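# Stack the 96-well plate from nest N1 onto N2

## Task

Pick up the 96-well plate sitting in nest N1 and set it on top of the plate already in nest N2 so that it nests completely, with its A1 well directly above the lower plate's A1 well. The lower plate has to remain lying flat in N2. Release the plate and move the grippers away once it is in place.

## Robot and tools

Robot: two six-joint arms, left_arm and right_arm, each ending in a parallel two-finger gripper. Their bases sit in the scene frame at left_arm (+0.014, +0.245, 0) m, quat_wxyz (+0.999, 0, 0, -0.034), and right_arm (-0.014, -0.352, 0) m, quat_wxyz (+1.000, 0, 0, +0.028).

Scene frame: origin on the table surface midway between the arms, +z up, +x pointing out across the table, and left_arm on the +y side. The names left and right belong to the arms and do not refer to image sides. Looking out from the arms, N1 is the nest on the left (+y) and N2 the one on the right (-y). Each plate has one clipped corner, and that corner is where well A1 lies, so matching the clipped corners lines up A1 with A1.

Gripper geometry: the fingers extend along the gripper's +z axis and close along its y axis. The reported end-effector point lies between the finger pads, roughly 1 cm short of the fingertips.

Tool execute_actions: argument actions is a list holding zero or one item, plus optional pictures (true or false). An empty list sends nothing and returns the current state with camera pictures. An action item is {"rows": [...], "steps": n}: rows is a list of 1 to 15 rows, steps is 5 to 15 (default 15). Each control step lasts 1/30 s; one row is used per step, and if rows run out the final row is held for the remaining steps. A wait item is {"steps": n} with n up to 300 and no rows; it commands nothing new and returns after that many steps since the previous result. A refused call moves nothing. Pictures are returned only for an empty list or when pictures is true.

Row layout: one flat list of 14 numbers covering both arms, always all 14 even if one arm stays still. First left_arm: waist, shoulder, elbow, wrist pitch, wrist yaw, wrist roll, opening; then the same seven for right_arm. The six joint values are absolute target angles in radians, in the same form the Joint positions line reports them (not offsets). Joint ranges per arm: waist -2.880 to 2.880, shoulder 0.000 to 3.142, elbow 0.000 to 3.019, wrist pitch -1.693 to 1.571, wrist yaw -1.571 to 1.571, wrist roll -2.094 to 2.094. A target more than 0.019 rad beyond an end, and farther out than the joint's last reported angle, gets the call refused. The true end may be 0.019 rad either side of the listed one; targets past it are clipped, and a "joint sent to its limit" line may appear (possibly about an earlier action). The opening is an absolute value from -1 (closed) to +1 (fully open).

Motion limits: each step the target passed to a joint stays within a lead of its measured angle: waist 0.264, shoulder 0.32, elbow 0.276, wrist pitch 0.33, wrist yaw 0.186, wrist roll 0.522 rad. If the targets would move a gripper more than 70 mm from where it is, all of that arm's targets are pulled back toward the current angles. Distant goals therefore need several actions. Very small commanded moves of a few mm may not shift the hand at all.

Timing: each result is captured 5 steps before its action ends; those last steps run while the next reply is being written. Between calls the arms keep heading for the last row sent until they have all nearly stopped, or a step is HELD; after that only a new action moves them on. Fingers already opening or closing continue.

Result lines: the state line gives left_arm and right_arm gripper position (metres) and quat_wxyz in the scene frame; this can be off from the truth, more so at long reach. Joint positions and Joint velocities list each arm's six joints (rad, rad/s) then the finger-pad gap (m, m/s; 0.094 m is fully open). grip_measured is the measured opening on the command scale. "joint command not followed" means the clearance check altered or blocked some joint targets; the rest of the row still ran. HELD marks steps on which all or part of the row was not sent. Joint torques follow the joint order without the gripper; they are never zero in free air and carry offsets, scale errors and noise. MOTOR HOT warns at 85 °C; at 100 °C an OVER-TEMPERATURE FAULT drops that arm's hold.

Gripping: between -1 and +1 the fingers go where grip_measured would read the commanded value. To keep hold of something, command an opening below grip_measured, about 0.03 lower for a firm grasp, less for a gentler one. Pad force tops out around 50 to 62 N (lower on some grippers, and weaker on parts under about 2 mm thick). Each gripper's reading may be off by about 1 mm of opening.

Tool zoom_image: camera is cam_high (672x504), cam_left_wrist (504x504) or cam_right_wrist (504x504); region is [x0, y0, x1, y1] in pixels of that camera's latest image, origin top-left, no larger than 504 by 504. It returns a closer, sharper view and moves nothing.

Tool read_manual: optional section, only "licences"; returns URDF licence text and moves nothing.

Tool finished_scene: scene is an integer (1 or 2) naming the scene being ended. It is final and reports whether the goal was met; the goal must hold at that moment.

Avoid: dropping the plate from more than a few millimetres (a short settle drop is fine), knocking anything off the table, letting the arms collide or press hard on each other, hard pushes or slams, disturbing the lower plate in N2, and holding loads so long that motors overheat. Loose objects may occasionally be nudged by an outside push.

Each tool is called after "Request:" as name([rows], argument=value, ...), one row to a line, values as JSON.

## Session

Request:
execute_actions(actions=[])

Scene clock: 0.00 s of 13200.00 s.
left_arm: end_effector_position=(+0.1964, -0.2795, +0.3466) grip_measured=+1.000 end_effector_quat_wxyz=(+0.164, +0.323, +0.920, -0.152) | right_arm: end_effector_position=(+0.3159, -0.4479, +0.1577) grip_measured=+1.000 end_effector_quat_wxyz=(-0.259, -0.665, +0.699, +0.054)
Joint positions: left_arm=[-1.192  1.523  1.67  -1.272 -0.075 -0.567  0.094] | right_arm=[-0.177  1.552  1.183 -1.635  0.323 -1.569  0.094]
Joint velocities: left_arm=[-0.005 -0.015  0.007 -0.002  0.007  0.007  0.   ] | right_arm=[ 0.005 -0.005 -0.042  0.007  0.022 -0.037  0.   ]
Joint torques (N m, as the arm reports them, + toward a larger angle): no reading

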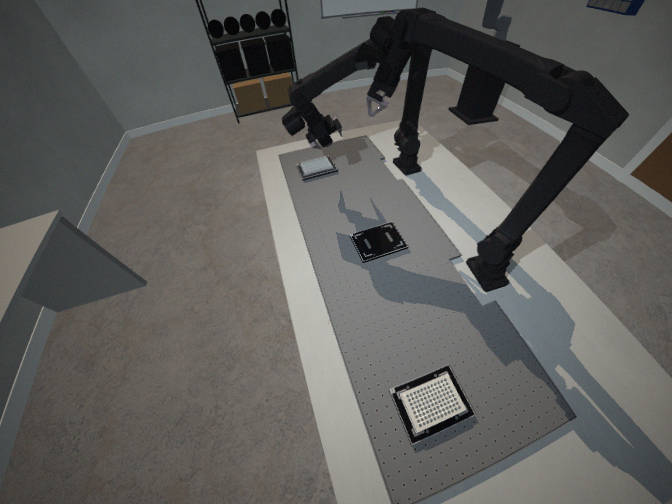

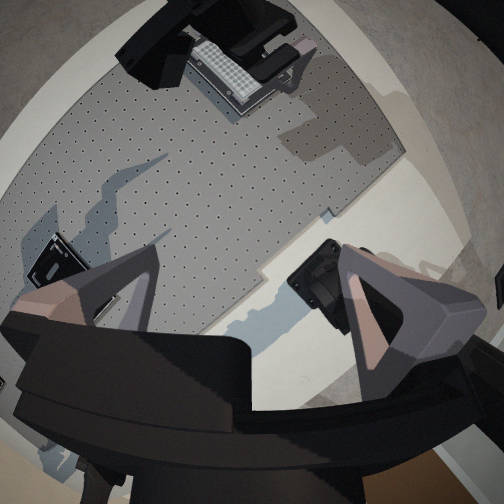

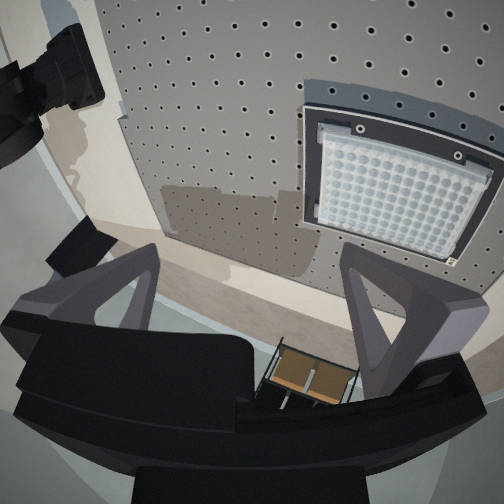

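Request:
zoom_image(camera="cam_high", region=[370,350,500,455])

Request:
zoom_image(camera="cam_right_wrist", region=[290,80,504,280])

Request:
zoom_image(camera="cam_high", region=[270,130,470,290])

Region (370, 350, 500, 455) of cam_high's 672x504 image, scaled by 3.877, with more detail than that image has; it fills the top 407 rows of this view, and the rest is white.

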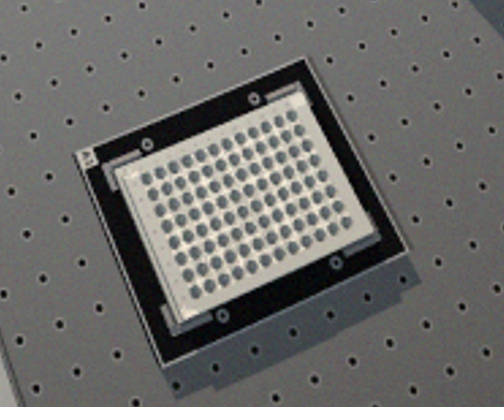

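Region (290, 80, 504, 280) of cam_right_wrist's 504x504 image, scaled by 2.355, with more detail than that image has; it fills the top 471 rows of this view, and the rest is white.

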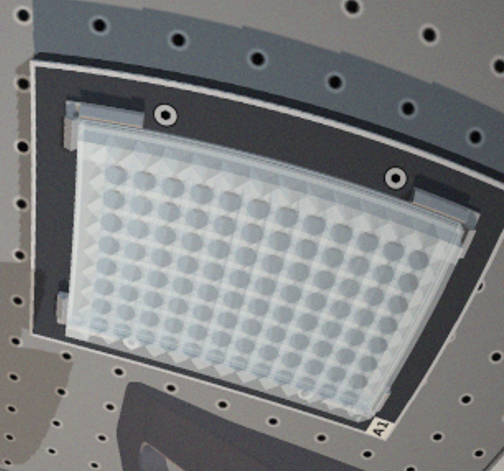

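Region (270, 130, 470, 290) of cam_high's 672x504 image, scaled by 2.520, with more detail than that image has; it fills the top 403 rows of this view, and the rest is white.

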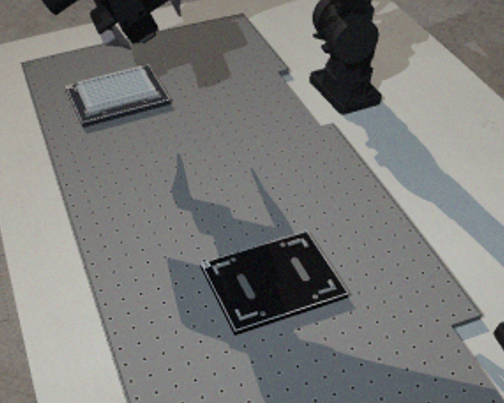

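Request:
execute_actions([
  {"rows":[[0,1.5,1.67,-1.27,0,0,1,-0.433,1.437,1.12,-1.254,0,-0.377,1]]},
])

Request:
execute_actions([
  {"rows":[[0.784,1.481,1.167,-1.257,0,0.716,1,-0.433,1.437,1.12,-1.254,0,-0.377,1]]},
])

Request:
execute_actions([
  {"steps":45},
], pictures=true)

Scene clock: 1.03 s of 13200.00 s.
left_arm: end_effector_position=(+0.3528, -0.1951, +0.3466) grip_measured=+1.000 end_effector_quat_wxyz=(+0.189, +0.334, +0.916, -0.116) | right_arm: end_effector_position=(+0.3475, -0.5195, +0.1421) grip_measured=+1.000 end_effector_quat_wxyz=(-0.015, -0.118, +0.993, +0.005)
Joint positions: left_arm=[-0.849  1.522  1.67  -1.272 -0.007 -0.217  0.094] | right_arm=[-0.484  1.456  1.118 -1.264  0.008 -0.664  0.094]
Joint velocities: left_arm=[ 1.353 -0.015  0.002 -0.002 -0.007  0.505  0.   ] | right_arm=[ 0.122 -0.093  0.027  0.022 -0.022  1.897  0.   ]
Joint torques (N m, as the arm reports them, + toward a larger angle): left_arm=[ -0.41 -12.61   8.52   0.81  -0.01   0.2 ] | right_arm=[  0.72 -12.78   9.3    0.76  -0.31   0.06]
Steps of this call (steps 1 to 21: nothing new was sent; steps 22 to 31: the first 10 steps of this action). Readings (joint positions):
22: left_arm=[-1.182 1.523 1.670 -1.272 -0.052 -0.522] | right_arm=[-0.194 1.543 1.171 -1.581 0.239 -1.501]
23: left_arm=[-1.166 1.523 1.670 -1.272 -0.033 -0.471] | right_arm=[-0.226 1.525 1.148 -1.482 0.142 -1.414]
25: left_arm=[-1.107 1.522 1.670 -1.272 -0.016 -0.384] | right_arm=[-0.327 1.496 1.120 -1.343 0.023 -1.221]
29: left_arm=[-0.942 1.522 1.670 -1.272 -0.007 -0.261] | right_arm=[-0.476 1.464 1.118 -1.267 0.009 -0.822]
31: the state above

Scene clock: 1.53 s of 13200.00 s.
left_arm: end_effector_position=(+0.4673, +0.1273, +0.2084) grip_measured=+1.000 end_effector_quat_wxyz=(+0.072, +0.244, +0.967, +0.003) | right_arm: end_effector_position=(+0.3563, -0.4983, +0.1425) grip_measured=+1.000 end_effector_quat_wxyz=(-0.014, -0.012, +1.000, +0.005)
Joint positions: left_arm=[-0.189  1.481  1.318 -1.263 -0.007  0.239  0.094] | right_arm=[-0.429  1.454  1.117 -1.264  0.002 -0.398  0.094]
Joint velocities: left_arm=[ 1.216  0.005 -1.038  0.007 -0.022  1.326  0.   ] | right_arm=[-0.005 -0.005 -0.027 -0.012  0.007  0.037  0.   ]
Joint torques (N m, as the arm reports them, + toward a larger angle): left_arm=[  0.21 -10.5    8.94   0.4    0.02   0.17] | right_arm=[ -2.54 -13.05   9.39   0.85  -0.15   0.08]
Steps of this call (steps 1 to 5: the last 5 steps of your previous action; steps 6 to 15: the first 10 steps of this action). Readings (joint positions):
6: left_arm=[-0.562 1.520 1.655 -1.267 -0.007 -0.106] | right_arm=[-0.434 1.454 1.117 -1.264 0.002 -0.460]
7: left_arm=[-0.516 1.509 1.625 -1.263 -0.007 -0.068] | right_arm=[-0.430 1.454 1.117 -1.264 0.002 -0.446]
9: left_arm=[-0.430 1.491 1.551 -1.263 -0.007 0.006] | right_arm=[-0.429 1.454 1.117 -1.264 0.002 -0.425]
13: left_arm=[-0.270 1.481 1.396 -1.263 -0.007 0.153] | right_arm=[-0.429 1.454 1.117 -1.264 0.002 -0.403]
15: the state above

Scene clock: 3.03 s of 13200.00 s.
left_arm: end_effector_position=(+0.3301, +0.5192, +0.1480) grip_measured=+1.000 end_effector_quat_wxyz=(-0.005, -0.007, +1.000, -0.003) | right_arm: end_effector_position=(+0.3563, -0.4983, +0.1425) grip_measured=+1.000 end_effector_quat_wxyz=(-0.014, -0.008, +1.000, +0.005)
Joint positions: left_arm=[ 0.782  1.488  1.169 -1.263 -0.003  0.701  0.094] | right_arm=[-0.429  1.454  1.117 -1.264  0.002 -0.388  0.094]
Joint velocities: left_arm=[-0.015  0.005  0.012 -0.002  0.007 -0.037  0.   ] | right_arm=[-0.015 -0.024  0.007 -0.007 -0.007  0.022  0.   ]
Joint torques (N m, as the arm reports them, + toward a larger angle): left_arm=[ -0.5  -10.35   7.37   0.15   0.06   0.21] | right_arm=[ -2.41 -12.83   9.4    0.79  -0.14   0.11]
Kept back: nothing.
Steps of this call (steps 1 to 5: the last 5 steps of your previous action; steps 6 to 45: the robot went on to your last target). Readings (joint positions):
1: left_arm=[-0.145 1.481 1.283 -1.263 -0.006 0.284] | right_arm=[-0.429 1.454 1.117 -1.264 0.002 -0.396]
2: left_arm=[-0.098 1.482 1.252 -1.263 -0.006 0.327] | right_arm=[-0.429 1.454 1.117 -1.264 0.002 -0.394]
4: left_arm=[0.005 1.484 1.206 -1.263 -0.005 0.407] | right_arm=[-0.429 1.454 1.117 -1.264 0.002 -0.392]
8: left_arm=[0.237 1.488 1.171 -1.263 -0.005 0.525] | right_arm=[-0.429 1.454 1.117 -1.264 0.002 -0.390]
45: the state above
All arms were judged still, so your last target was given up. Only a new action makes them travel on or press farther. Fingers that are still opening or closing keep moving.

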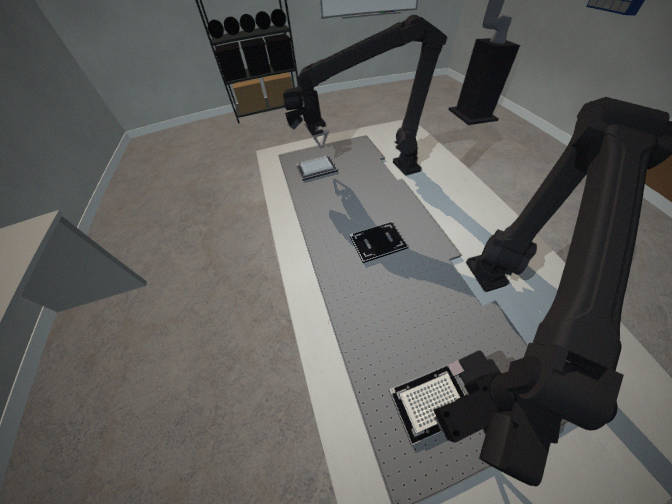

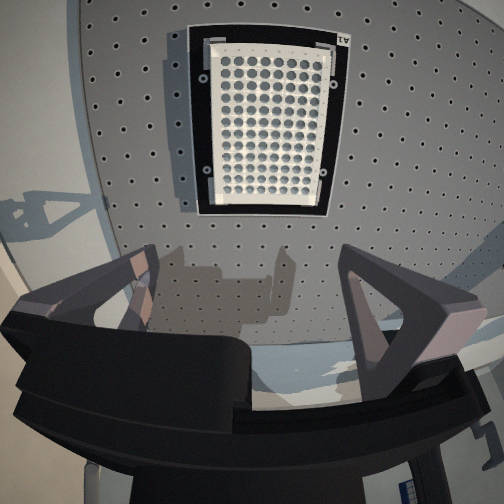

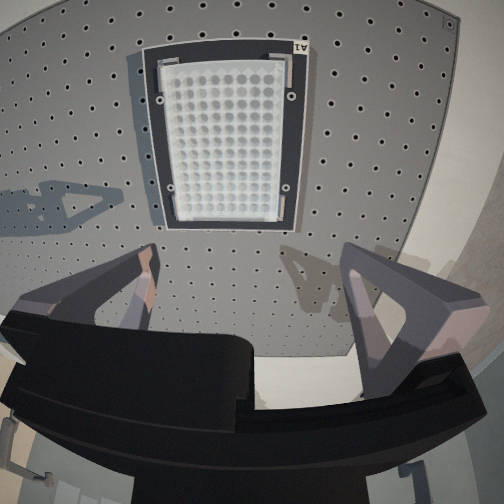

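Request:
execute_actions([
  {"rows":[[0.76,1.51,1.15,-1.21,0,0.69,1,-0.42,1.47,1.1,-1.2,0,-0.37,1],[0.76,1.51,1.15,-1.21,0,0.69,1,-0.42,1.47,1.1,-1.2,0,-0.37,1],[0.74,1.55,1.13,-1.15,0,0.67,1,-0.4,1.5,1.07,-1.14,0,-0.35,1],[0.74,1.55,1.13,-1.15,0,0.67,1,-0.4,1.5,1.07,-1.14,0,-0.35,1],[0.72,1.59,1.115,-1.1,0,0.65,1,-0.38,1.53,1.05,-1.09,0,-0.34,1],[0.72,1.59,1.115,-1.1,0,0.65,1,-0.38,1.53,1.05,-1.09,0,-0.34,1],[0.697,1.62,1.101,-1.045,0,0.625,1,-0.367,1.56,1.027,-1.03,0,-0.33,1]]},
])

Request:
execute_actions([
  {"steps":15},
], pictures=true)

Scene clock: 3.73 s of 13200.00 s.
left_arm: end_effector_position=(+0.3670, +0.5069, +0.0811) grip_measured=+1.000 end_effector_quat_wxyz=(+0.002, +0.010, +1.000, +0.003) | right_arm: end_effector_position=(+0.3777, -0.4820, +0.0786) grip_measured=+1.000 end_effector_quat_wxyz=(+0.003, -0.017, +1.000, -0.002)
Joint positions: left_arm=[ 0.706  1.6    1.108 -1.073 -0.002  0.659  0.094] | right_arm=[-0.374  1.539  1.028 -1.052  0.002 -0.352  0.094]
Joint velocities: left_arm=[-0.278  0.542 -0.168  0.232  0.022 -0.125  0.   ] | right_arm=[ 0.2    0.464 -0.188  0.212  0.037  0.081  0.   ]
Joint torques (N m, as the arm reports them, + toward a larger angle): left_arm=[ -0.21 -11.93   7.18   0.35   0.06  -0.12] | right_arm=[ -2.34 -13.     9.42   0.76  -0.14   0.1 ]
Steps of this call (steps 1 to 11: nothing new was sent; steps 12 to 21: the first 10 steps of this action). Readings (joint positions):
12: left_arm=[0.781 1.488 1.166 -1.256 -0.003 0.701] | right_arm=[-0.429 1.454 1.113 -1.252 0.002 -0.387]
13: left_arm=[0.780 1.488 1.162 -1.245 -0.003 0.701] | right_arm=[-0.429 1.454 1.109 -1.236 0.002 -0.386]
15: left_arm=[0.770 1.495 1.149 -1.204 -0.003 0.696] | right_arm=[-0.425 1.458 1.089 -1.185 0.002 -0.377]
19: left_arm=[0.728 1.559 1.120 -1.101 -0.003 0.669] | right_arm=[-0.391 1.504 1.044 -1.079 0.002 -0.358]
21: the state above

Scene clock: 4.23 s of 13200.00 s.
left_arm: end_effector_position=(+0.3646, +0.4983, +0.0644) grip_measured=+1.000 end_effector_quat_wxyz=(-0.012, +0.008, +1.000, -0.007) | right_arm: end_effector_position=(+0.3742, -0.4764, +0.0624) grip_measured=+1.000 end_effector_quat_wxyz=(-0.011, -0.017, +1.000, +0.003)
Joint positions: left_arm=[ 0.693  1.625  1.09  -1.063 -0.002  0.641  0.094] | right_arm=[-0.363  1.568  1.013 -1.039  0.002 -0.342  0.094]
Joint velocities: left_arm=[-0.005 -0.005 -0.007  0.007  0.081 -0.022  0.   ] | right_arm=[-0.005 -0.015  0.002 -0.012 -0.022 -0.066  0.   ]
Joint torques (N m, as the arm reports them, + toward a larger angle): left_arm=[ -0.39 -11.26   7.55   0.55   0.05  -0.11] | right_arm=[ -2.71 -13.22   9.26   0.86  -0.13   0.13]
Kept back: nothing.
Steps of this call (steps 1 to 5: the last 5 steps of your previous action; steps 6 to 15: the robot went on to your last target). Readings (joint positions):
1: left_arm=[0.699 1.616 1.103 -1.067 -0.002 0.655] | right_arm=[-0.368 1.552 1.022 -1.047 0.002 -0.350]
2: left_arm=[0.694 1.627 1.098 -1.066 -0.002 0.652] | right_arm=[-0.365 1.561 1.018 -1.044 0.002 -0.349]
4: left_arm=[0.693 1.636 1.091 -1.065 -0.002 0.648] | right_arm=[-0.363 1.568 1.013 -1.043 0.002 -0.346]
8: left_arm=[0.693 1.630 1.090 -1.063 -0.002 0.644] | right_arm=[-0.363 1.568 1.013 -1.040 0.002 -0.343]
15: the state above

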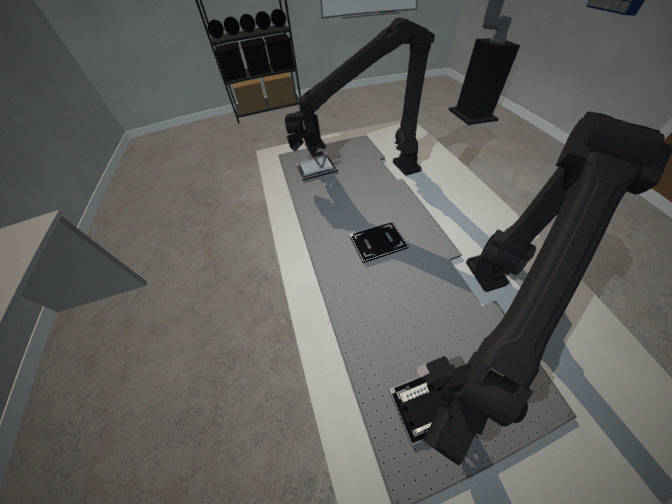

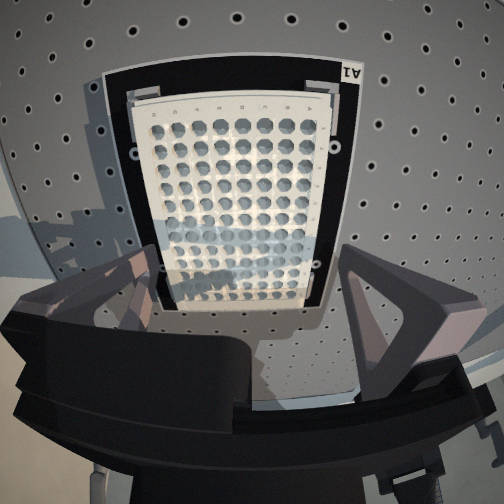

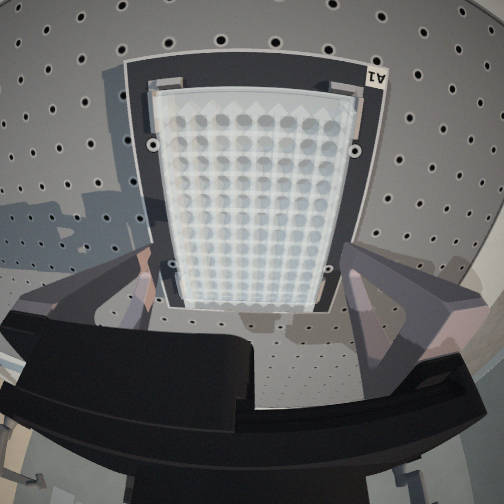

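Request:
execute_actions([
  {"rows":[[0.703,1.63,1.09,-1.02,0,0.606,1,-0.371,1.57,1.01,-1.01,0,-0.314,1],[0.703,1.63,1.09,-1.02,0,0.606,1,-0.371,1.57,1.01,-1.01,0,-0.314,1],[0.703,1.635,1.082,-1,0,0.606,1,-0.371,1.576,1,-0.99,0,-0.314,1],[0.703,1.64,1.078,-0.99,0,0.606,1,-0.371,1.58,0.997,-0.98,0,-0.314,1],[0.703,1.645,1.073,-0.98,0,0.606,1,-0.371,1.585,0.994,-0.97,0,-0.314,1],[0.703,1.652,1.068,-0.966,0,0.606,1,-0.371,1.59,0.99,-0.958,0,-0.314,1]]},
])

Request:
execute_actions([
  {"steps":12},
], pictures=true)

Scene clock: 4.90 s of 13200.00 s.
left_arm: end_effector_position=(+0.3721, +0.5037, +0.0554) grip_measured=+1.000 end_effector_quat_wxyz=(+0.008, -0.001, +1.000, +0.007) | right_arm: end_effector_position=(+0.3785, -0.4778, +0.0527) grip_measured=+1.000 end_effector_quat_wxyz=(+0.007, -0.010, +1.000, -0.003)
Joint positions: left_arm=[ 0.693  1.631  1.07  -0.988 -0.002  0.623  0.094] | right_arm=[-0.363  1.571  0.987 -0.971  0.002 -0.327  0.094]
Joint velocities: left_arm=[ 0.005  0.044 -0.051  0.012 -0.007 -0.007  0.   ] | right_arm=[ 0.005  0.024  0.002  0.027  0.007 -0.051  0.   ]
Joint torques (N m, as the arm reports them, + toward a larger angle): left_arm=[ 0.05 -9.73  6.76  0.79  0.05 -0.12] | right_arm=[ -2.43 -11.07   8.58   1.08  -0.1    0.13]
Steps of this call (steps 1 to 10: the robot went on to your last target; steps 11 to 20: the first 10 steps of this action). Readings (joint positions):
11: left_arm=[0.693 1.625 1.090 -1.059 -0.002 0.637] | right_arm=[-0.363 1.568 1.012 -1.035 0.002 -0.339]
12: left_arm=[0.693 1.625 1.090 -1.052 -0.002 0.634] | right_arm=[-0.363 1.568 1.011 -1.029 0.002 -0.336]
14: left_arm=[0.693 1.625 1.087 -1.030 -0.002 0.630] | right_arm=[-0.363 1.568 1.004 -1.009 0.002 -0.332]
18: left_arm=[0.693 1.628 1.074 -0.992 -0.002 0.625] | right_arm=[-0.363 1.569 0.989 -0.976 0.002 -0.328]
20: the state above

Scene clock: 5.30 s of 13200.00 s.
left_arm: end_effector_position=(+0.3716, +0.5033, +0.0530) grip_measured=+1.000 end_effector_quat_wxyz=(+0.007, -0.002, +1.000, +0.006) | right_arm: end_effector_position=(+0.3791, -0.4779, +0.0523) grip_measured=+1.000 end_effector_quat_wxyz=(+0.008, -0.009, +1.000, -0.004)
Joint positions: left_arm=[ 0.693  1.636  1.068 -0.985 -0.002  0.622  0.094] | right_arm=[-0.363  1.572  0.987 -0.968  0.002 -0.326  0.094]
Joint velocities: left_arm=[ 0.005 -0.005  0.002  0.002  0.066 -0.066  0.   ] | right_arm=[-0.005 -0.015  0.002 -0.012 -0.007  0.051  0.   ]
Joint torques (N m, as the arm reports them, + toward a larger angle): left_arm=[ 0.06 -9.85  6.66  0.7   0.05 -0.1 ] | right_arm=[ -2.83 -11.13   8.22   0.91  -0.11   0.13]
Kept back: nothing.
Steps of this call (steps 1 to 5: the last 5 steps of your previous action; steps 6 to 12: the robot went on to your last target). Readings (joint positions):
1: left_arm=[0.693 1.633 1.070 -0.987 -0.002 0.623] | right_arm=[-0.363 1.572 0.987 -0.970 0.002 -0.327]
2: left_arm=[0.693 1.634 1.069 -0.987 -0.002 0.623] | right_arm=[-0.363 1.572 0.987 -0.969 0.002 -0.327]
4: left_arm=[0.693 1.636 1.068 -0.986 -0.002 0.622] | right_arm=[-0.363 1.572 0.987 -0.969 0.002 -0.326]
8: left_arm=[0.693 1.636 1.068 -0.985 -0.002 0.622] | right_arm=[-0.363 1.572 0.987 -0.968 0.002 -0.326]
12: the state above

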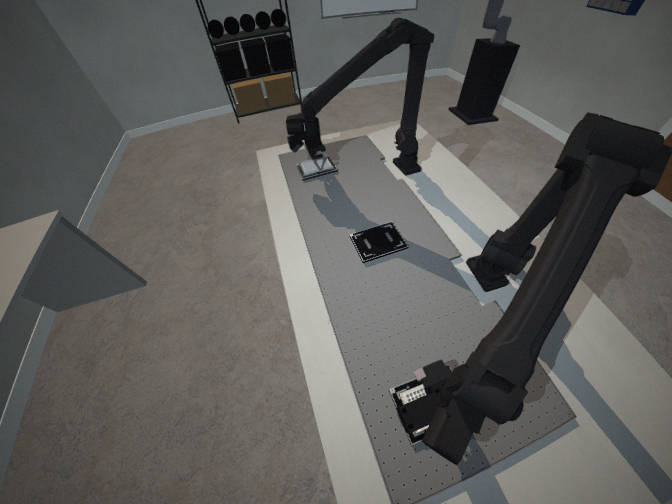

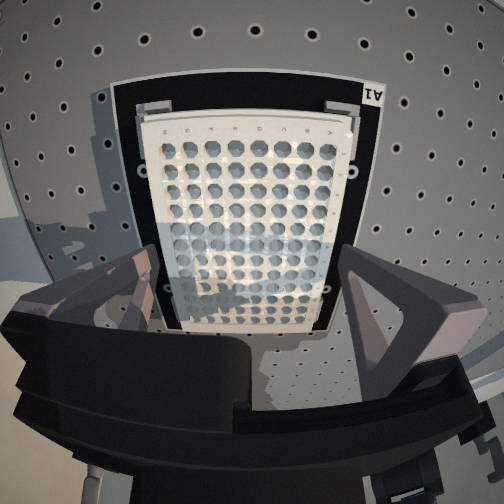

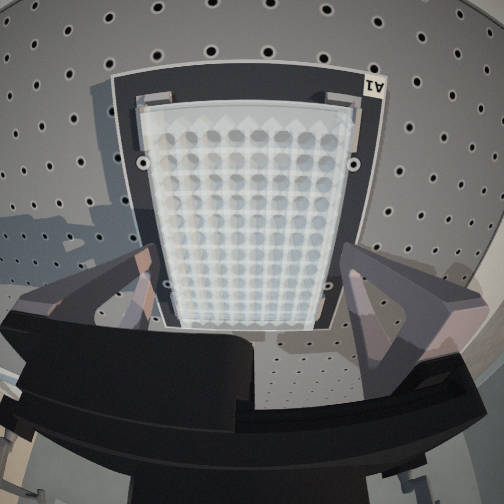

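Request:
execute_actions([
  {"rows":[[0.709,1.66,1.068,-0.966,0,0.606,1,-0.371,1.6,0.99,-0.958,0,-0.314,1],[0.709,1.66,1.068,-0.966,0,0.606,1,-0.371,1.6,0.99,-0.958,0,-0.314,1],[0.709,1.671,1.064,-0.962,0,0.606,1,-0.371,1.609,0.99,-0.958,0,-0.314,1]]},
])

Request:
execute_actions([
  {"steps":8},
], pictures=true)

Request:
zoom_image(camera="cam_high", region=[285,140,345,185])

Request:
zoom_image(camera="cam_right_wrist", region=[100,60,400,350])

Scene clock: 5.87 s of 13200.00 s.
left_arm: end_effector_position=(+0.3688, +0.5049, +0.0444) grip_measured=+1.000 end_effector_quat_wxyz=(+0.000, -0.006, +1.000, +0.002) | right_arm: end_effector_position=(+0.3778, -0.4775, +0.0444) grip_measured=+1.000 end_effector_quat_wxyz=(-0.001, -0.009, +1.000, -0.001)
Joint positions: left_arm=[ 0.7    1.654  1.066 -0.98  -0.002  0.621  0.094] | right_arm=[-0.363  1.592  0.987 -0.967  0.002 -0.325  0.094]
Joint velocities: left_arm=[-0.005  0.024 -0.027 -0.022  0.037 -0.051  0.   ] | right_arm=[ 0.005 -0.005 -0.002  0.007 -0.037  0.037  0.   ]
Joint torques (N m, as the arm reports them, + toward a larger angle): left_arm=[-0.12 -9.94  6.55  0.65  0.05 -0.12] | right_arm=[ -3.44 -11.38   8.19   0.76  -0.13   0.11]
Steps of this call (steps 1 to 7: the robot went on to your last target; steps 8 to 17: the first 10 steps of this action). Readings (joint positions):
8: left_arm=[0.694 1.636 1.068 -0.985 -0.002 0.621] | right_arm=[-0.363 1.572 0.987 -0.968 0.002 -0.326]
9: left_arm=[0.694 1.636 1.068 -0.985 -0.002 0.621] | right_arm=[-0.363 1.574 0.987 -0.968 0.002 -0.326]
11: left_arm=[0.696 1.640 1.068 -0.983 -0.002 0.621] | right_arm=[-0.363 1.578 0.987 -0.968 0.002 -0.325]
15: left_arm=[0.699 1.652 1.068 -0.981 -0.002 0.621] | right_arm=[-0.363 1.591 0.987 -0.968 0.002 -0.325]
17: the state above

Scene clock: 6.13 s of 13200.00 s.
left_arm: end_effector_position=(+0.3687, +0.5047, +0.0442) grip_measured=+1.000 end_effector_quat_wxyz=(-0.000, -0.006, +1.000, +0.001) | right_arm: end_effector_position=(+0.3777, -0.4777, +0.0444) grip_measured=+1.000 end_effector_quat_wxyz=(-0.001, -0.009, +1.000, -0.001)
Joint positions: left_arm=[ 0.7    1.655  1.066 -0.98  -0.002  0.621  0.094] | right_arm=[-0.364  1.592  0.987 -0.967  0.002 -0.325  0.094]
Joint velocities: left_arm=[-0.005 -0.024  0.002 -0.017 -0.007 -0.022  0.   ] | right_arm=[-0.005 -0.005 -0.017 -0.002 -0.066 -0.051  0.   ]
Joint torques (N m, as the arm reports them, + toward a larger angle): left_arm=[  0.05 -10.04   6.5    0.67   0.04  -0.11] | right_arm=[ -2.6  -11.41   8.22   0.87  -0.14   0.11]
Kept back: nothing.
Steps of this call (steps 1 to 5: the last 5 steps of your previous action; steps 6 to 8: the robot went on to your last target). Readings (joint positions):
1: left_arm=[0.700 1.655 1.066 -0.980 -0.002 0.621] | right_arm=[-0.364 1.592 0.987 -0.967 0.002 -0.325]
2: left_arm=[0.700 1.655 1.066 -0.980 -0.002 0.621] | right_arm=[-0.364 1.592 0.987 -0.967 0.002 -0.325]
4: left_arm=[0.700 1.655 1.066 -0.980 -0.002 0.621] | right_arm=[-0.364 1.592 0.987 -0.967 0.002 -0.325]
8: the state above

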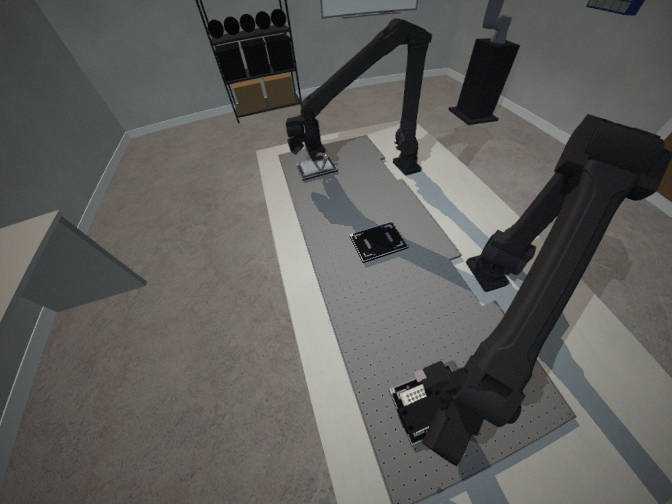

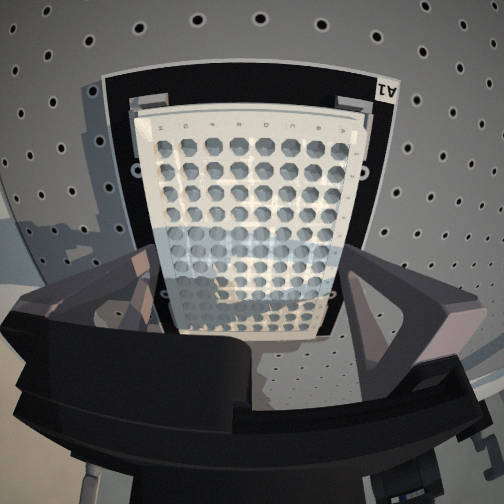

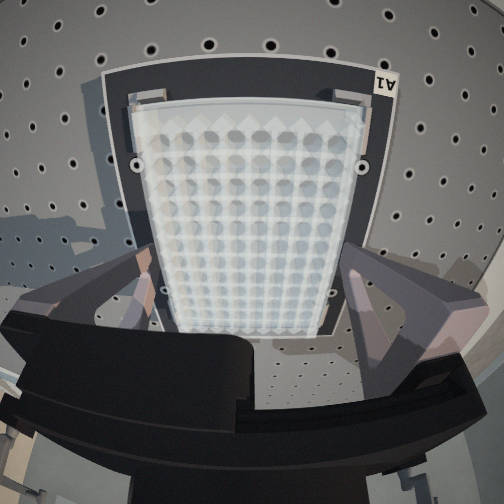

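Region (285, 140, 345, 185) of cam_high's 672x504 image, scaled by 8.400, with more detail than that image has; it fills the top 378 rows of this view, and the rest is white.

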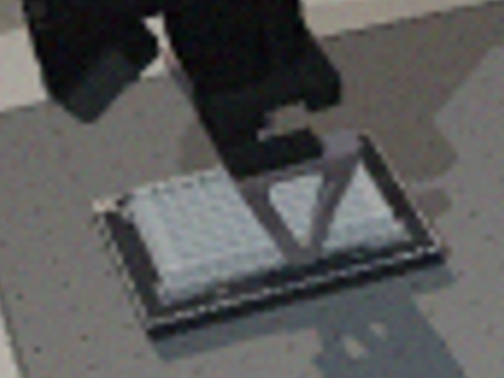

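Region (100, 60, 400, 350) of cam_right_wrist's 504x504 image, scaled by 1.680, with more detail than that image has; it fills the top 487 rows of this view, and the rest is white.

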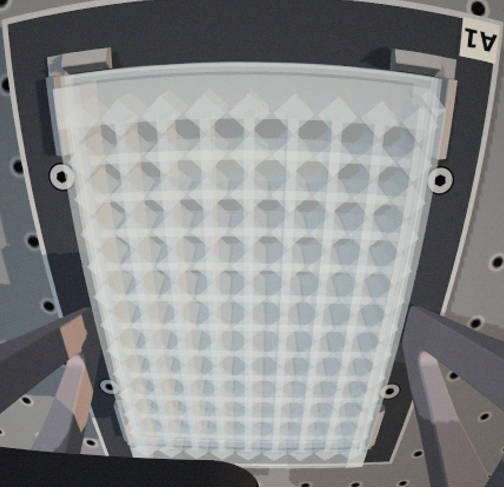

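Request:
execute_actions([
  {"rows":[[0.7,1.68,1.059,-0.95,0,0.63,1,-0.365,1.55,0.99,-0.965,0,-0.314,1]],"steps":12},
])

Request:
execute_actions([
  {"rows":[[0.7,1.66,1.059,-0.95,0,0.63,0.9,-0.365,1.5,1,-1,0,-0.314,1],[0.7,1.66,1.059,-0.95,0,0.63,0.85,-0.365,1.5,1,-1,0,-0.314,1],[0.7,1.66,1.059,-0.95,0,0.63,0.8,-0.365,1.45,1,-1,0,-0.314,1],[0.7,1.66,1.059,-0.95,0,0.63,0.75,-0.365,1.4,1,-1,0,-0.314,1],[0.7,1.66,1.059,-0.95,0,0.63,0.69,-0.365,1.4,1,-1,0,-0.314,1]]},
], pictures=true)

Scene clock: 6.77 s of 13200.00 s.
left_arm: end_effector_position=(+0.3701, +0.5058, +0.0438) grip_measured=+1.000 end_effector_quat_wxyz=(+0.003, -0.006, +1.000, +0.004) | right_arm: end_effector_position=(+0.3785, -0.4779, +0.0498) grip_measured=+1.000 end_effector_quat_wxyz=(+0.005, -0.009, +1.000, -0.003)
Joint positions: left_arm=[ 0.7    1.655  1.065 -0.971 -0.002  0.621  0.094] | right_arm=[-0.364  1.578  0.986 -0.967  0.002 -0.325  0.094]
Joint velocities: left_arm=[ 0.005  0.005  0.012  0.017 -0.066  0.037  0.   ] | right_arm=[ 0.015 -0.054  0.002 -0.002 -0.051 -0.037  0.   ]
Joint torques (N m, as the arm reports them, + toward a larger angle): left_arm=[-0.69 -9.39  6.19  0.75  0.05  0.15] | right_arm=[ -2.25 -14.38   8.4    0.61  -0.13   0.14]
Steps of this call (steps 1 to 12: the robot went on to your last target; steps 13 to 19: the first 7 steps of this action). Readings (joint positions):
13: left_arm=[0.700 1.655 1.065 -0.979 -0.002 0.621] | right_arm=[-0.364 1.591 0.987 -0.967 0.002 -0.325]
14: left_arm=[0.700 1.655 1.065 -0.976 -0.002 0.621] | right_arm=[-0.364 1.590 0.986 -0.967 0.002 -0.325]
16: left_arm=[0.700 1.655 1.065 -0.972 -0.002 0.621] | right_arm=[-0.364 1.585 0.986 -0.967 0.002 -0.325]
19: the state above

Scene clock: 7.27 s of 13200.00 s.
left_arm: end_effector_position=(+0.3706, +0.5046, +0.0438) grip_measured=+0.776 end_effector_quat_wxyz=(+0.005, -0.005, +1.000, +0.002) | right_arm: end_effector_position=(+0.3798, -0.4783, +0.1214) grip_measured=+1.000 end_effector_quat_wxyz=(+0.081, -0.009, +0.996, -0.027)
Joint positions: left_arm=[ 0.699  1.653  1.063 -0.969  0.002  0.621  0.083] | right_arm=[-0.364  1.392  0.984 -0.992  0.002 -0.325  0.094]
Joint velocities: left_arm=[-0.005  0.005  0.022 -0.002 -0.051 -0.007  0.   ] | right_arm=[-0.015 -0.337  0.007 -0.002 -0.037  0.022  0.   ]
Joint torques (N m, as the arm reports them, + toward a larger angle): left_arm=[ -0.61 -10.66   6.35   0.69  -0.11   0.15] | right_arm=[-2.41 -7.7  10.8   0.55 -0.15  0.09]
Steps of this call (steps 1 to 5: the last 5 steps of your previous action; steps 6 to 15: the first 10 steps of this action). Readings (joint positions):
6: left_arm=[0.700 1.655 1.065 -0.970 -0.002 0.621] | right_arm=[-0.364 1.572 0.986 -0.971 0.002 -0.325]
7: left_arm=[0.700 1.655 1.065 -0.969 -0.002 0.621] | right_arm=[-0.364 1.566 0.986 -0.979 0.002 -0.325]
9: left_arm=[0.699 1.653 1.063 -0.969 0.002 0.621] | right_arm=[-0.364 1.535 0.985 -0.988 0.002 -0.325]
13: left_arm=[0.699 1.653 1.063 -0.969 0.002 0.621] | right_arm=[-0.364 1.426 0.984 -0.992 0.002 -0.325]
15: the state above

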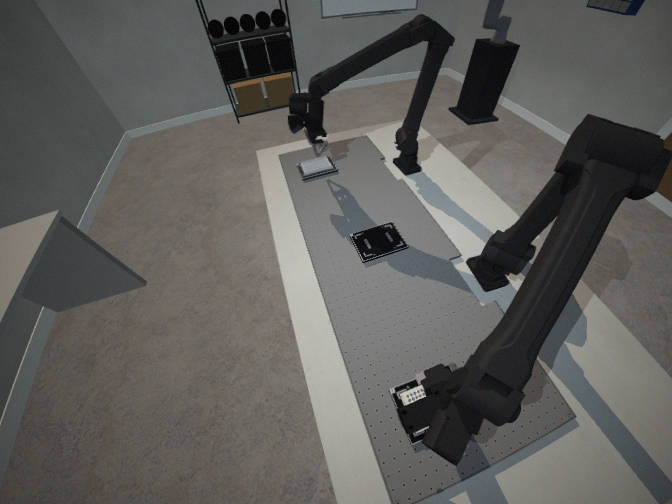

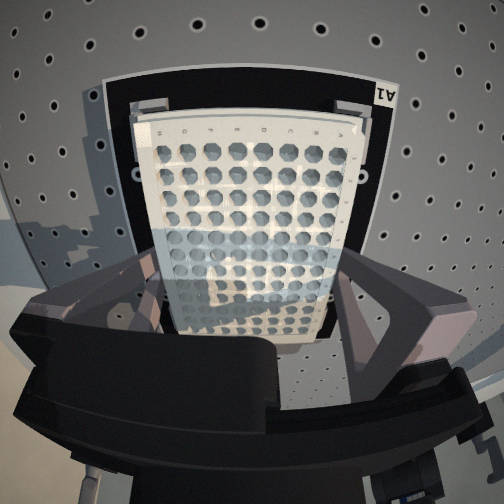

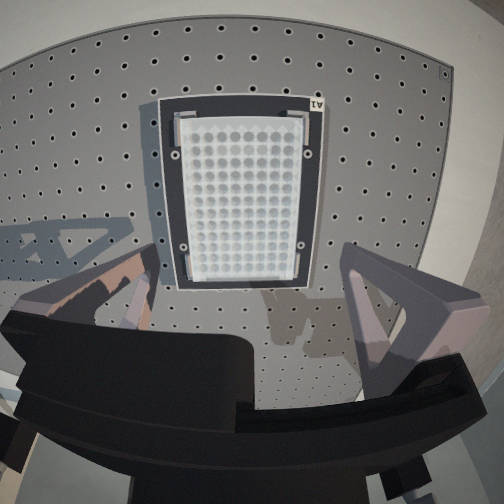

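Request:
execute_actions([
  {"rows":[[0.7,1.635,1.075,-0.975,0,0.63,0.69,-0.365,1.4,1,-1.1,0,-0.314,1],[0.7,1.628,1.078,-0.985,0,0.63,0.69,-0.365,1.4,1,-1.1,0,-0.314,1],[0.7,1.62,1.082,-0.995,0,0.63,0.69,-0.365,1.4,1,-1.1,0,-0.314,1],[0.7,1.613,1.088,-1.01,0,0.63,0.69,-0.365,1.4,1,-1.1,0,-0.314,1],[0.7,1.606,1.095,-1.025,0,0.63,0.69,-0.365,1.4,1,-1.1,0,-0.314,1],[0.7,1.6,1.102,-1.04,0,0.63,0.69,-0.365,1.4,1,-1.1,0,-0.314,1],[0.7,1.59,1.11,-1.055,0,0.63,0.69,-0.365,1.4,1,-1.1,0,-0.314,1],[0.7,1.58,1.12,-1.075,0,0.63,0.69,-0.365,1.4,1,-1.1,0,-0.314,1],[0.7,1.57,1.13,-1.095,0,0.63,0.69,-0.365,1.4,1,-1.1,0,-0.314,1],[0.7,1.56,1.145,-1.125,0,0.63,0.69,-0.365,1.4,1,-1.1,0,-0.314,1]]},
], pictures=true)

Scene clock: 7.93 s of 13200.00 s.
left_arm: end_effector_position=(+0.3606, +0.4973, +0.0724) grip_measured=+0.776 end_effector_quat_wxyz=(-0.005, -0.005, +1.000, -0.004) | right_arm: end_effector_position=(+0.3569, -0.4710, +0.1205) grip_measured=+1.000 end_effector_quat_wxyz=(+0.036, -0.009, +0.999, -0.013)
Joint positions: left_arm=[ 0.699  1.597  1.079 -1.066  0.002  0.621  0.083] | right_arm=[-0.364  1.387  0.984 -1.092  0.002 -0.325  0.094]
Joint velocities: left_arm=[-0.005 -0.259  0.256 -0.657  0.051  0.051 -0.001] | right_arm=[-0.015  0.005 -0.002 -0.017 -0.037  0.022  0.   ]
Joint torques (N m, as the arm reports them, + toward a larger angle): left_arm=[ -0.73 -12.31  10.52  -0.55  -0.13   0.15] | right_arm=[-2.29 -9.1  10.56  0.31 -0.11  0.12]
Steps of this call (steps 1 to 5: the last 5 steps of your previous action; steps 6 to 10: the robot went on to your last target; steps 11 to 20: the first 10 steps of this action). Readings (joint positions):
11: left_arm=[0.699 1.652 1.063 -0.969 0.002 0.621] | right_arm=[-0.364 1.385 0.984 -1.013 0.002 -0.325]
12: left_arm=[0.699 1.651 1.063 -0.969 0.002 0.621] | right_arm=[-0.364 1.385 0.984 -1.042 0.002 -0.325]
14: left_arm=[0.699 1.644 1.063 -0.976 0.002 0.621] | right_arm=[-0.364 1.387 0.984 -1.078 0.002 -0.325]
18: left_arm=[0.699 1.615 1.066 -1.027 0.002 0.621] | right_arm=[-0.364 1.387 0.984 -1.091 0.002 -0.325]
20: the state above

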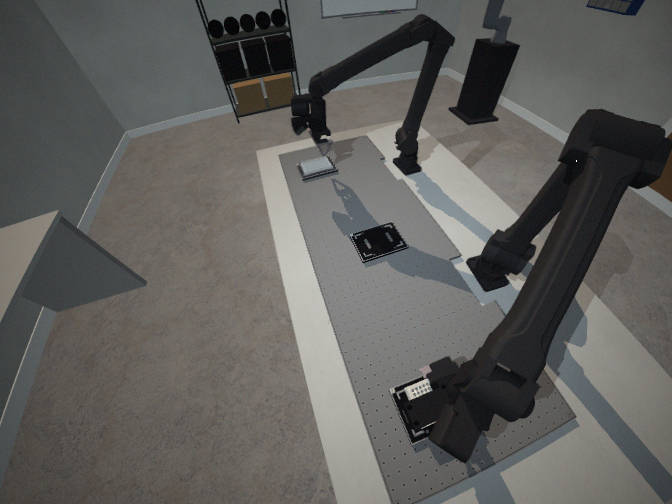

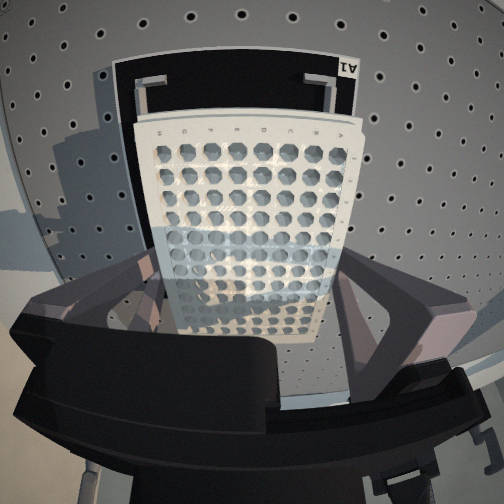

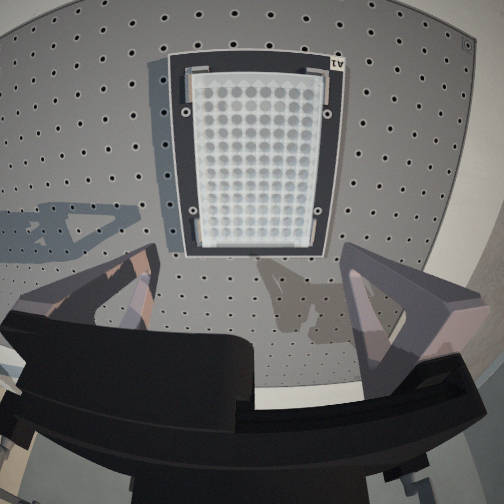

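Request:
execute_actions([
  {"rows":[[0.6,1.57,1.2,-1.15,0,0.5,0.69,-0.5,1.4,1,-1.1,0,-0.314,1],[0.55,1.57,1.22,-1.15,0,0.5,0.69,-0.5,1.4,1,-1.1,0,-0.314,1],[0,1.65,1.3,-1.18,0,-0.1,0.69,-0.5,1.4,1,-1.1,0,-0.314,1]]},
])

Request:
execute_actions([
  {"rows":[[-0.6,1.78,1.46,-1.2,0,-0.7,0.69,-0.5,1.4,1,-1.1,0,-0.314,1]]},
])

Request:
execute_actions([
  {"rows":[[-0.8745,1.827,1.455,-1.175,0,-0.957,0.69,-0.5,1.4,1,-1.1,0,-0.314,1]]},
])

Request:
execute_actions([
  {"steps":18},
], pictures=true)

Scene clock: 8.47 s of 13200.00 s.
left_arm: end_effector_position=(+0.4724, +0.3752, +0.1217) grip_measured=+0.776 end_effector_quat_wxyz=(+0.030, -0.033, +0.999, +0.009) | right_arm: end_effector_position=(+0.3337, -0.5277, +0.1205) grip_measured=+1.000 end_effector_quat_wxyz=(+0.035, +0.071, +0.997, -0.015)
Joint positions: left_arm=[ 0.344  1.611  1.239 -1.136 -0.004  0.21   0.083] | right_arm=[-0.521  1.387  0.984 -1.092  0.001 -0.323  0.094]
Joint velocities: left_arm=[-1.47   0.122  0.1    0.002 -0.081 -0.96  -0.001] | right_arm=[ 0.093 -0.015 -0.002 -0.002 -0.037  0.007  0.   ]
Joint torques (N m, as the arm reports them, + toward a larger angle): left_arm=[ -1.43 -10.92   9.32  -0.86   0.    -0.08] | right_arm=[-0.83 -9.18 10.4   0.4  -0.08  0.11]
Steps of this call (steps 1 to 5: the last 5 steps of your previous action; step 6: the robot went on to your last target; steps 7 to 16: the first 10 steps of this action). Readings (joint positions):
7: left_arm=[0.692 1.552 1.124 -1.112 -0.001 0.603] | right_arm=[-0.373 1.387 0.984 -1.092 -0.003 -0.325]
8: left_arm=[0.677 1.554 1.136 -1.122 -0.004 0.585] | right_arm=[-0.393 1.387 0.984 -1.092 -0.004 -0.325]
10: left_arm=[0.617 1.566 1.169 -1.133 -0.004 0.485] | right_arm=[-0.453 1.387 0.984 -1.092 -0.003 -0.325]
14: left_arm=[0.442 1.600 1.227 -1.136 -0.004 0.285] | right_arm=[-0.523 1.387 0.984 -1.092 0.001 -0.324]
16: the state above

Scene clock: 8.97 s of 13200.00 s.
left_arm: end_effector_position=(+0.4867, +0.0171, +0.1113) grip_measured=+0.776 end_effector_quat_wxyz=(+0.025, +0.039, +0.999, -0.009) | right_arm: end_effector_position=(+0.3367, -0.5217, +0.1205) grip_measured=+1.000 end_effector_quat_wxyz=(+0.035, +0.062, +0.997, -0.015)
Joint positions: left_arm=[-0.383  1.745  1.384 -1.158 -0.004 -0.372  0.083] | right_arm=[-0.504  1.387  0.984 -1.092  0.001 -0.323  0.094]
Joint velocities: left_arm=[-1.353  0.132  0.061  0.002  0.051 -0.886 -0.001] | right_arm=[-0.005 -0.015 -0.012 -0.012 -0.022 -0.022  0.   ]
Joint torques (N m, as the arm reports them, + toward a larger angle): left_arm=[ -1.07 -12.97   9.79  -0.76  -0.08  -0.1 ] | right_arm=[-1.88 -9.41 10.49  0.31 -0.07  0.11]
Steps of this call (steps 1 to 5: the last 5 steps of your previous action; steps 6 to 15: the first 10 steps of this action). Readings (joint positions):
6: left_arm=[0.035 1.639 1.261 -1.153 -0.004 0.017] | right_arm=[-0.505 1.387 0.984 -1.092 0.001 -0.323]
7: left_arm=[-0.015 1.653 1.280 -1.157 -0.004 -0.030] | right_arm=[-0.504 1.387 0.984 -1.092 0.001 -0.323]
9: left_arm=[-0.108 1.686 1.324 -1.158 -0.004 -0.123] | right_arm=[-0.504 1.387 0.984 -1.092 0.001 -0.323]
13: left_arm=[-0.291 1.733 1.376 -1.158 -0.004 -0.304] | right_arm=[-0.504 1.387 0.984 -1.092 0.001 -0.323]
15: the state above

Scene clock: 9.47 s of 13200.00 s.
left_arm: end_effector_position=(+0.3042, -0.2027, +0.0904) grip_measured=+0.776 end_effector_quat_wxyz=(+0.000, +0.058, +0.998, -0.003) | right_arm: end_effector_position=(+0.3367, -0.5217, +0.1205) grip_measured=+1.000 end_effector_quat_wxyz=(+0.035, +0.062, +0.997, -0.015)
Joint positions: left_arm=[-0.927  1.814  1.424 -1.175  0.003 -0.879  0.083] | right_arm=[-0.504  1.387  0.984 -1.092  0.001 -0.323  0.094]
Joint velocities: left_arm=[-0.19   0.103 -0.012  0.012  0.007 -0.447 -0.   ] | right_arm=[-0.015  0.005  0.002 -0.017  0.051  0.007  0.   ]
Joint torques (N m, as the arm reports them, + toward a larger angle): left_arm=[  4.24 -14.02   9.57  -0.09  -0.33  -0.15] | right_arm=[-2.29 -9.3  10.59  0.33 -0.09  0.11]
Steps of this call (steps 1 to 5: the last 5 steps of your previous action; steps 6 to 15: the first 10 steps of this action). Readings (joint positions):
6: left_arm=[-0.640 1.771 1.419 -1.175 -0.000 -0.595] | right_arm=[-0.504 1.387 0.984 -1.092 0.001 -0.323]
7: left_arm=[-0.675 1.772 1.419 -1.175 -0.000 -0.631] | right_arm=[-0.504 1.387 0.984 -1.092 0.001 -0.323]
9: left_arm=[-0.754 1.778 1.419 -1.175 -0.000 -0.709] | right_arm=[-0.504 1.387 0.984 -1.092 0.001 -0.323]
13: left_arm=[-0.898 1.803 1.424 -1.175 0.002 -0.845] | right_arm=[-0.504 1.387 0.984 -1.092 0.001 -0.323]
15: the state above

Scene clock: 10.07 s of 13200.00 s.
left_arm: end_effector_position=(+0.3296, -0.1850, +0.0877) grip_measured=+0.776 end_effector_quat_wxyz=(-0.001, -0.002, +1.000, -0.001) | right_arm: end_effector_position=(+0.3367, -0.5217, +0.1205) grip_measured=+1.000 end_effector_quat_wxyz=(+0.035, +0.062, +0.997, -0.015)
Joint positions: left_arm=[-0.87   1.819  1.424 -1.175  0.002 -0.941  0.083] | right_arm=[-0.504  1.387  0.984 -1.092  0.001 -0.323  0.094]
Joint velocities: left_arm=[ 0.005  0.005 -0.012 -0.012 -0.007  0.051 -0.001] | right_arm=[-0.005 -0.005  0.002 -0.022 -0.051  0.022  0.   ]
Joint torques (N m, as the arm reports them, + toward a larger angle): left_arm=[ -0.88 -13.85   9.55  -0.09  -0.3   -0.11] | right_arm=[-2.05 -9.51 10.49  0.32 -0.1   0.11]
Kept back: nothing.
Steps of this call (steps 1 to 5: the last 5 steps of your previous action; steps 6 to 18: the robot went on to your last target). Readings (joint positions):
1: left_arm=[-0.929 1.817 1.424 -1.175 0.003 -0.891] | right_arm=[-0.504 1.387 0.984 -1.092 0.001 -0.323]
2: left_arm=[-0.926 1.819 1.424 -1.175 0.003 -0.901] | right_arm=[-0.504 1.387 0.984 -1.092 0.001 -0.323]
4: left_arm=[-0.911 1.819 1.424 -1.175 0.003 -0.915] | right_arm=[-0.504 1.387 0.984 -1.092 0.001 -0.323]
8: left_arm=[-0.877 1.819 1.424 -1.175 0.003 -0.931] | right_arm=[-0.504 1.387 0.984 -1.092 0.001 -0.323]
18: the state above

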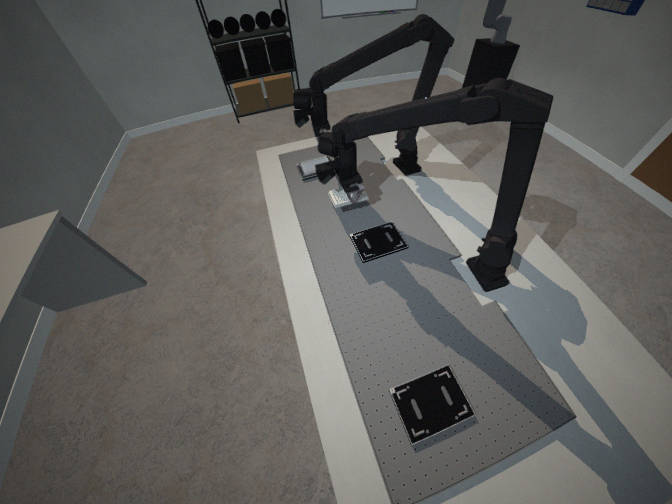

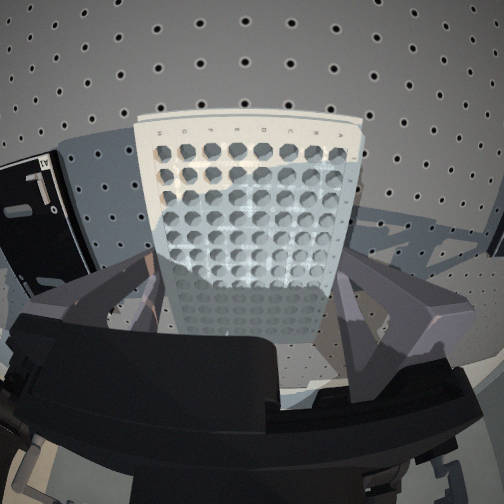

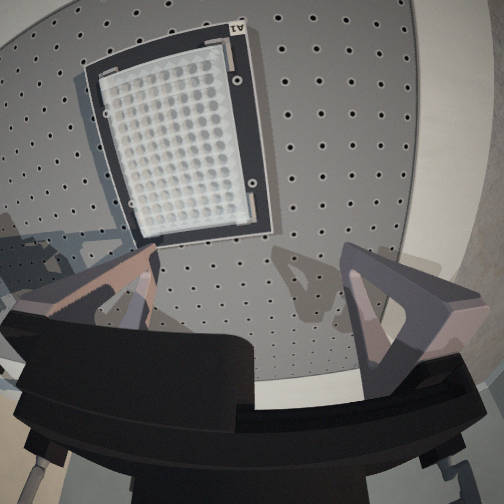

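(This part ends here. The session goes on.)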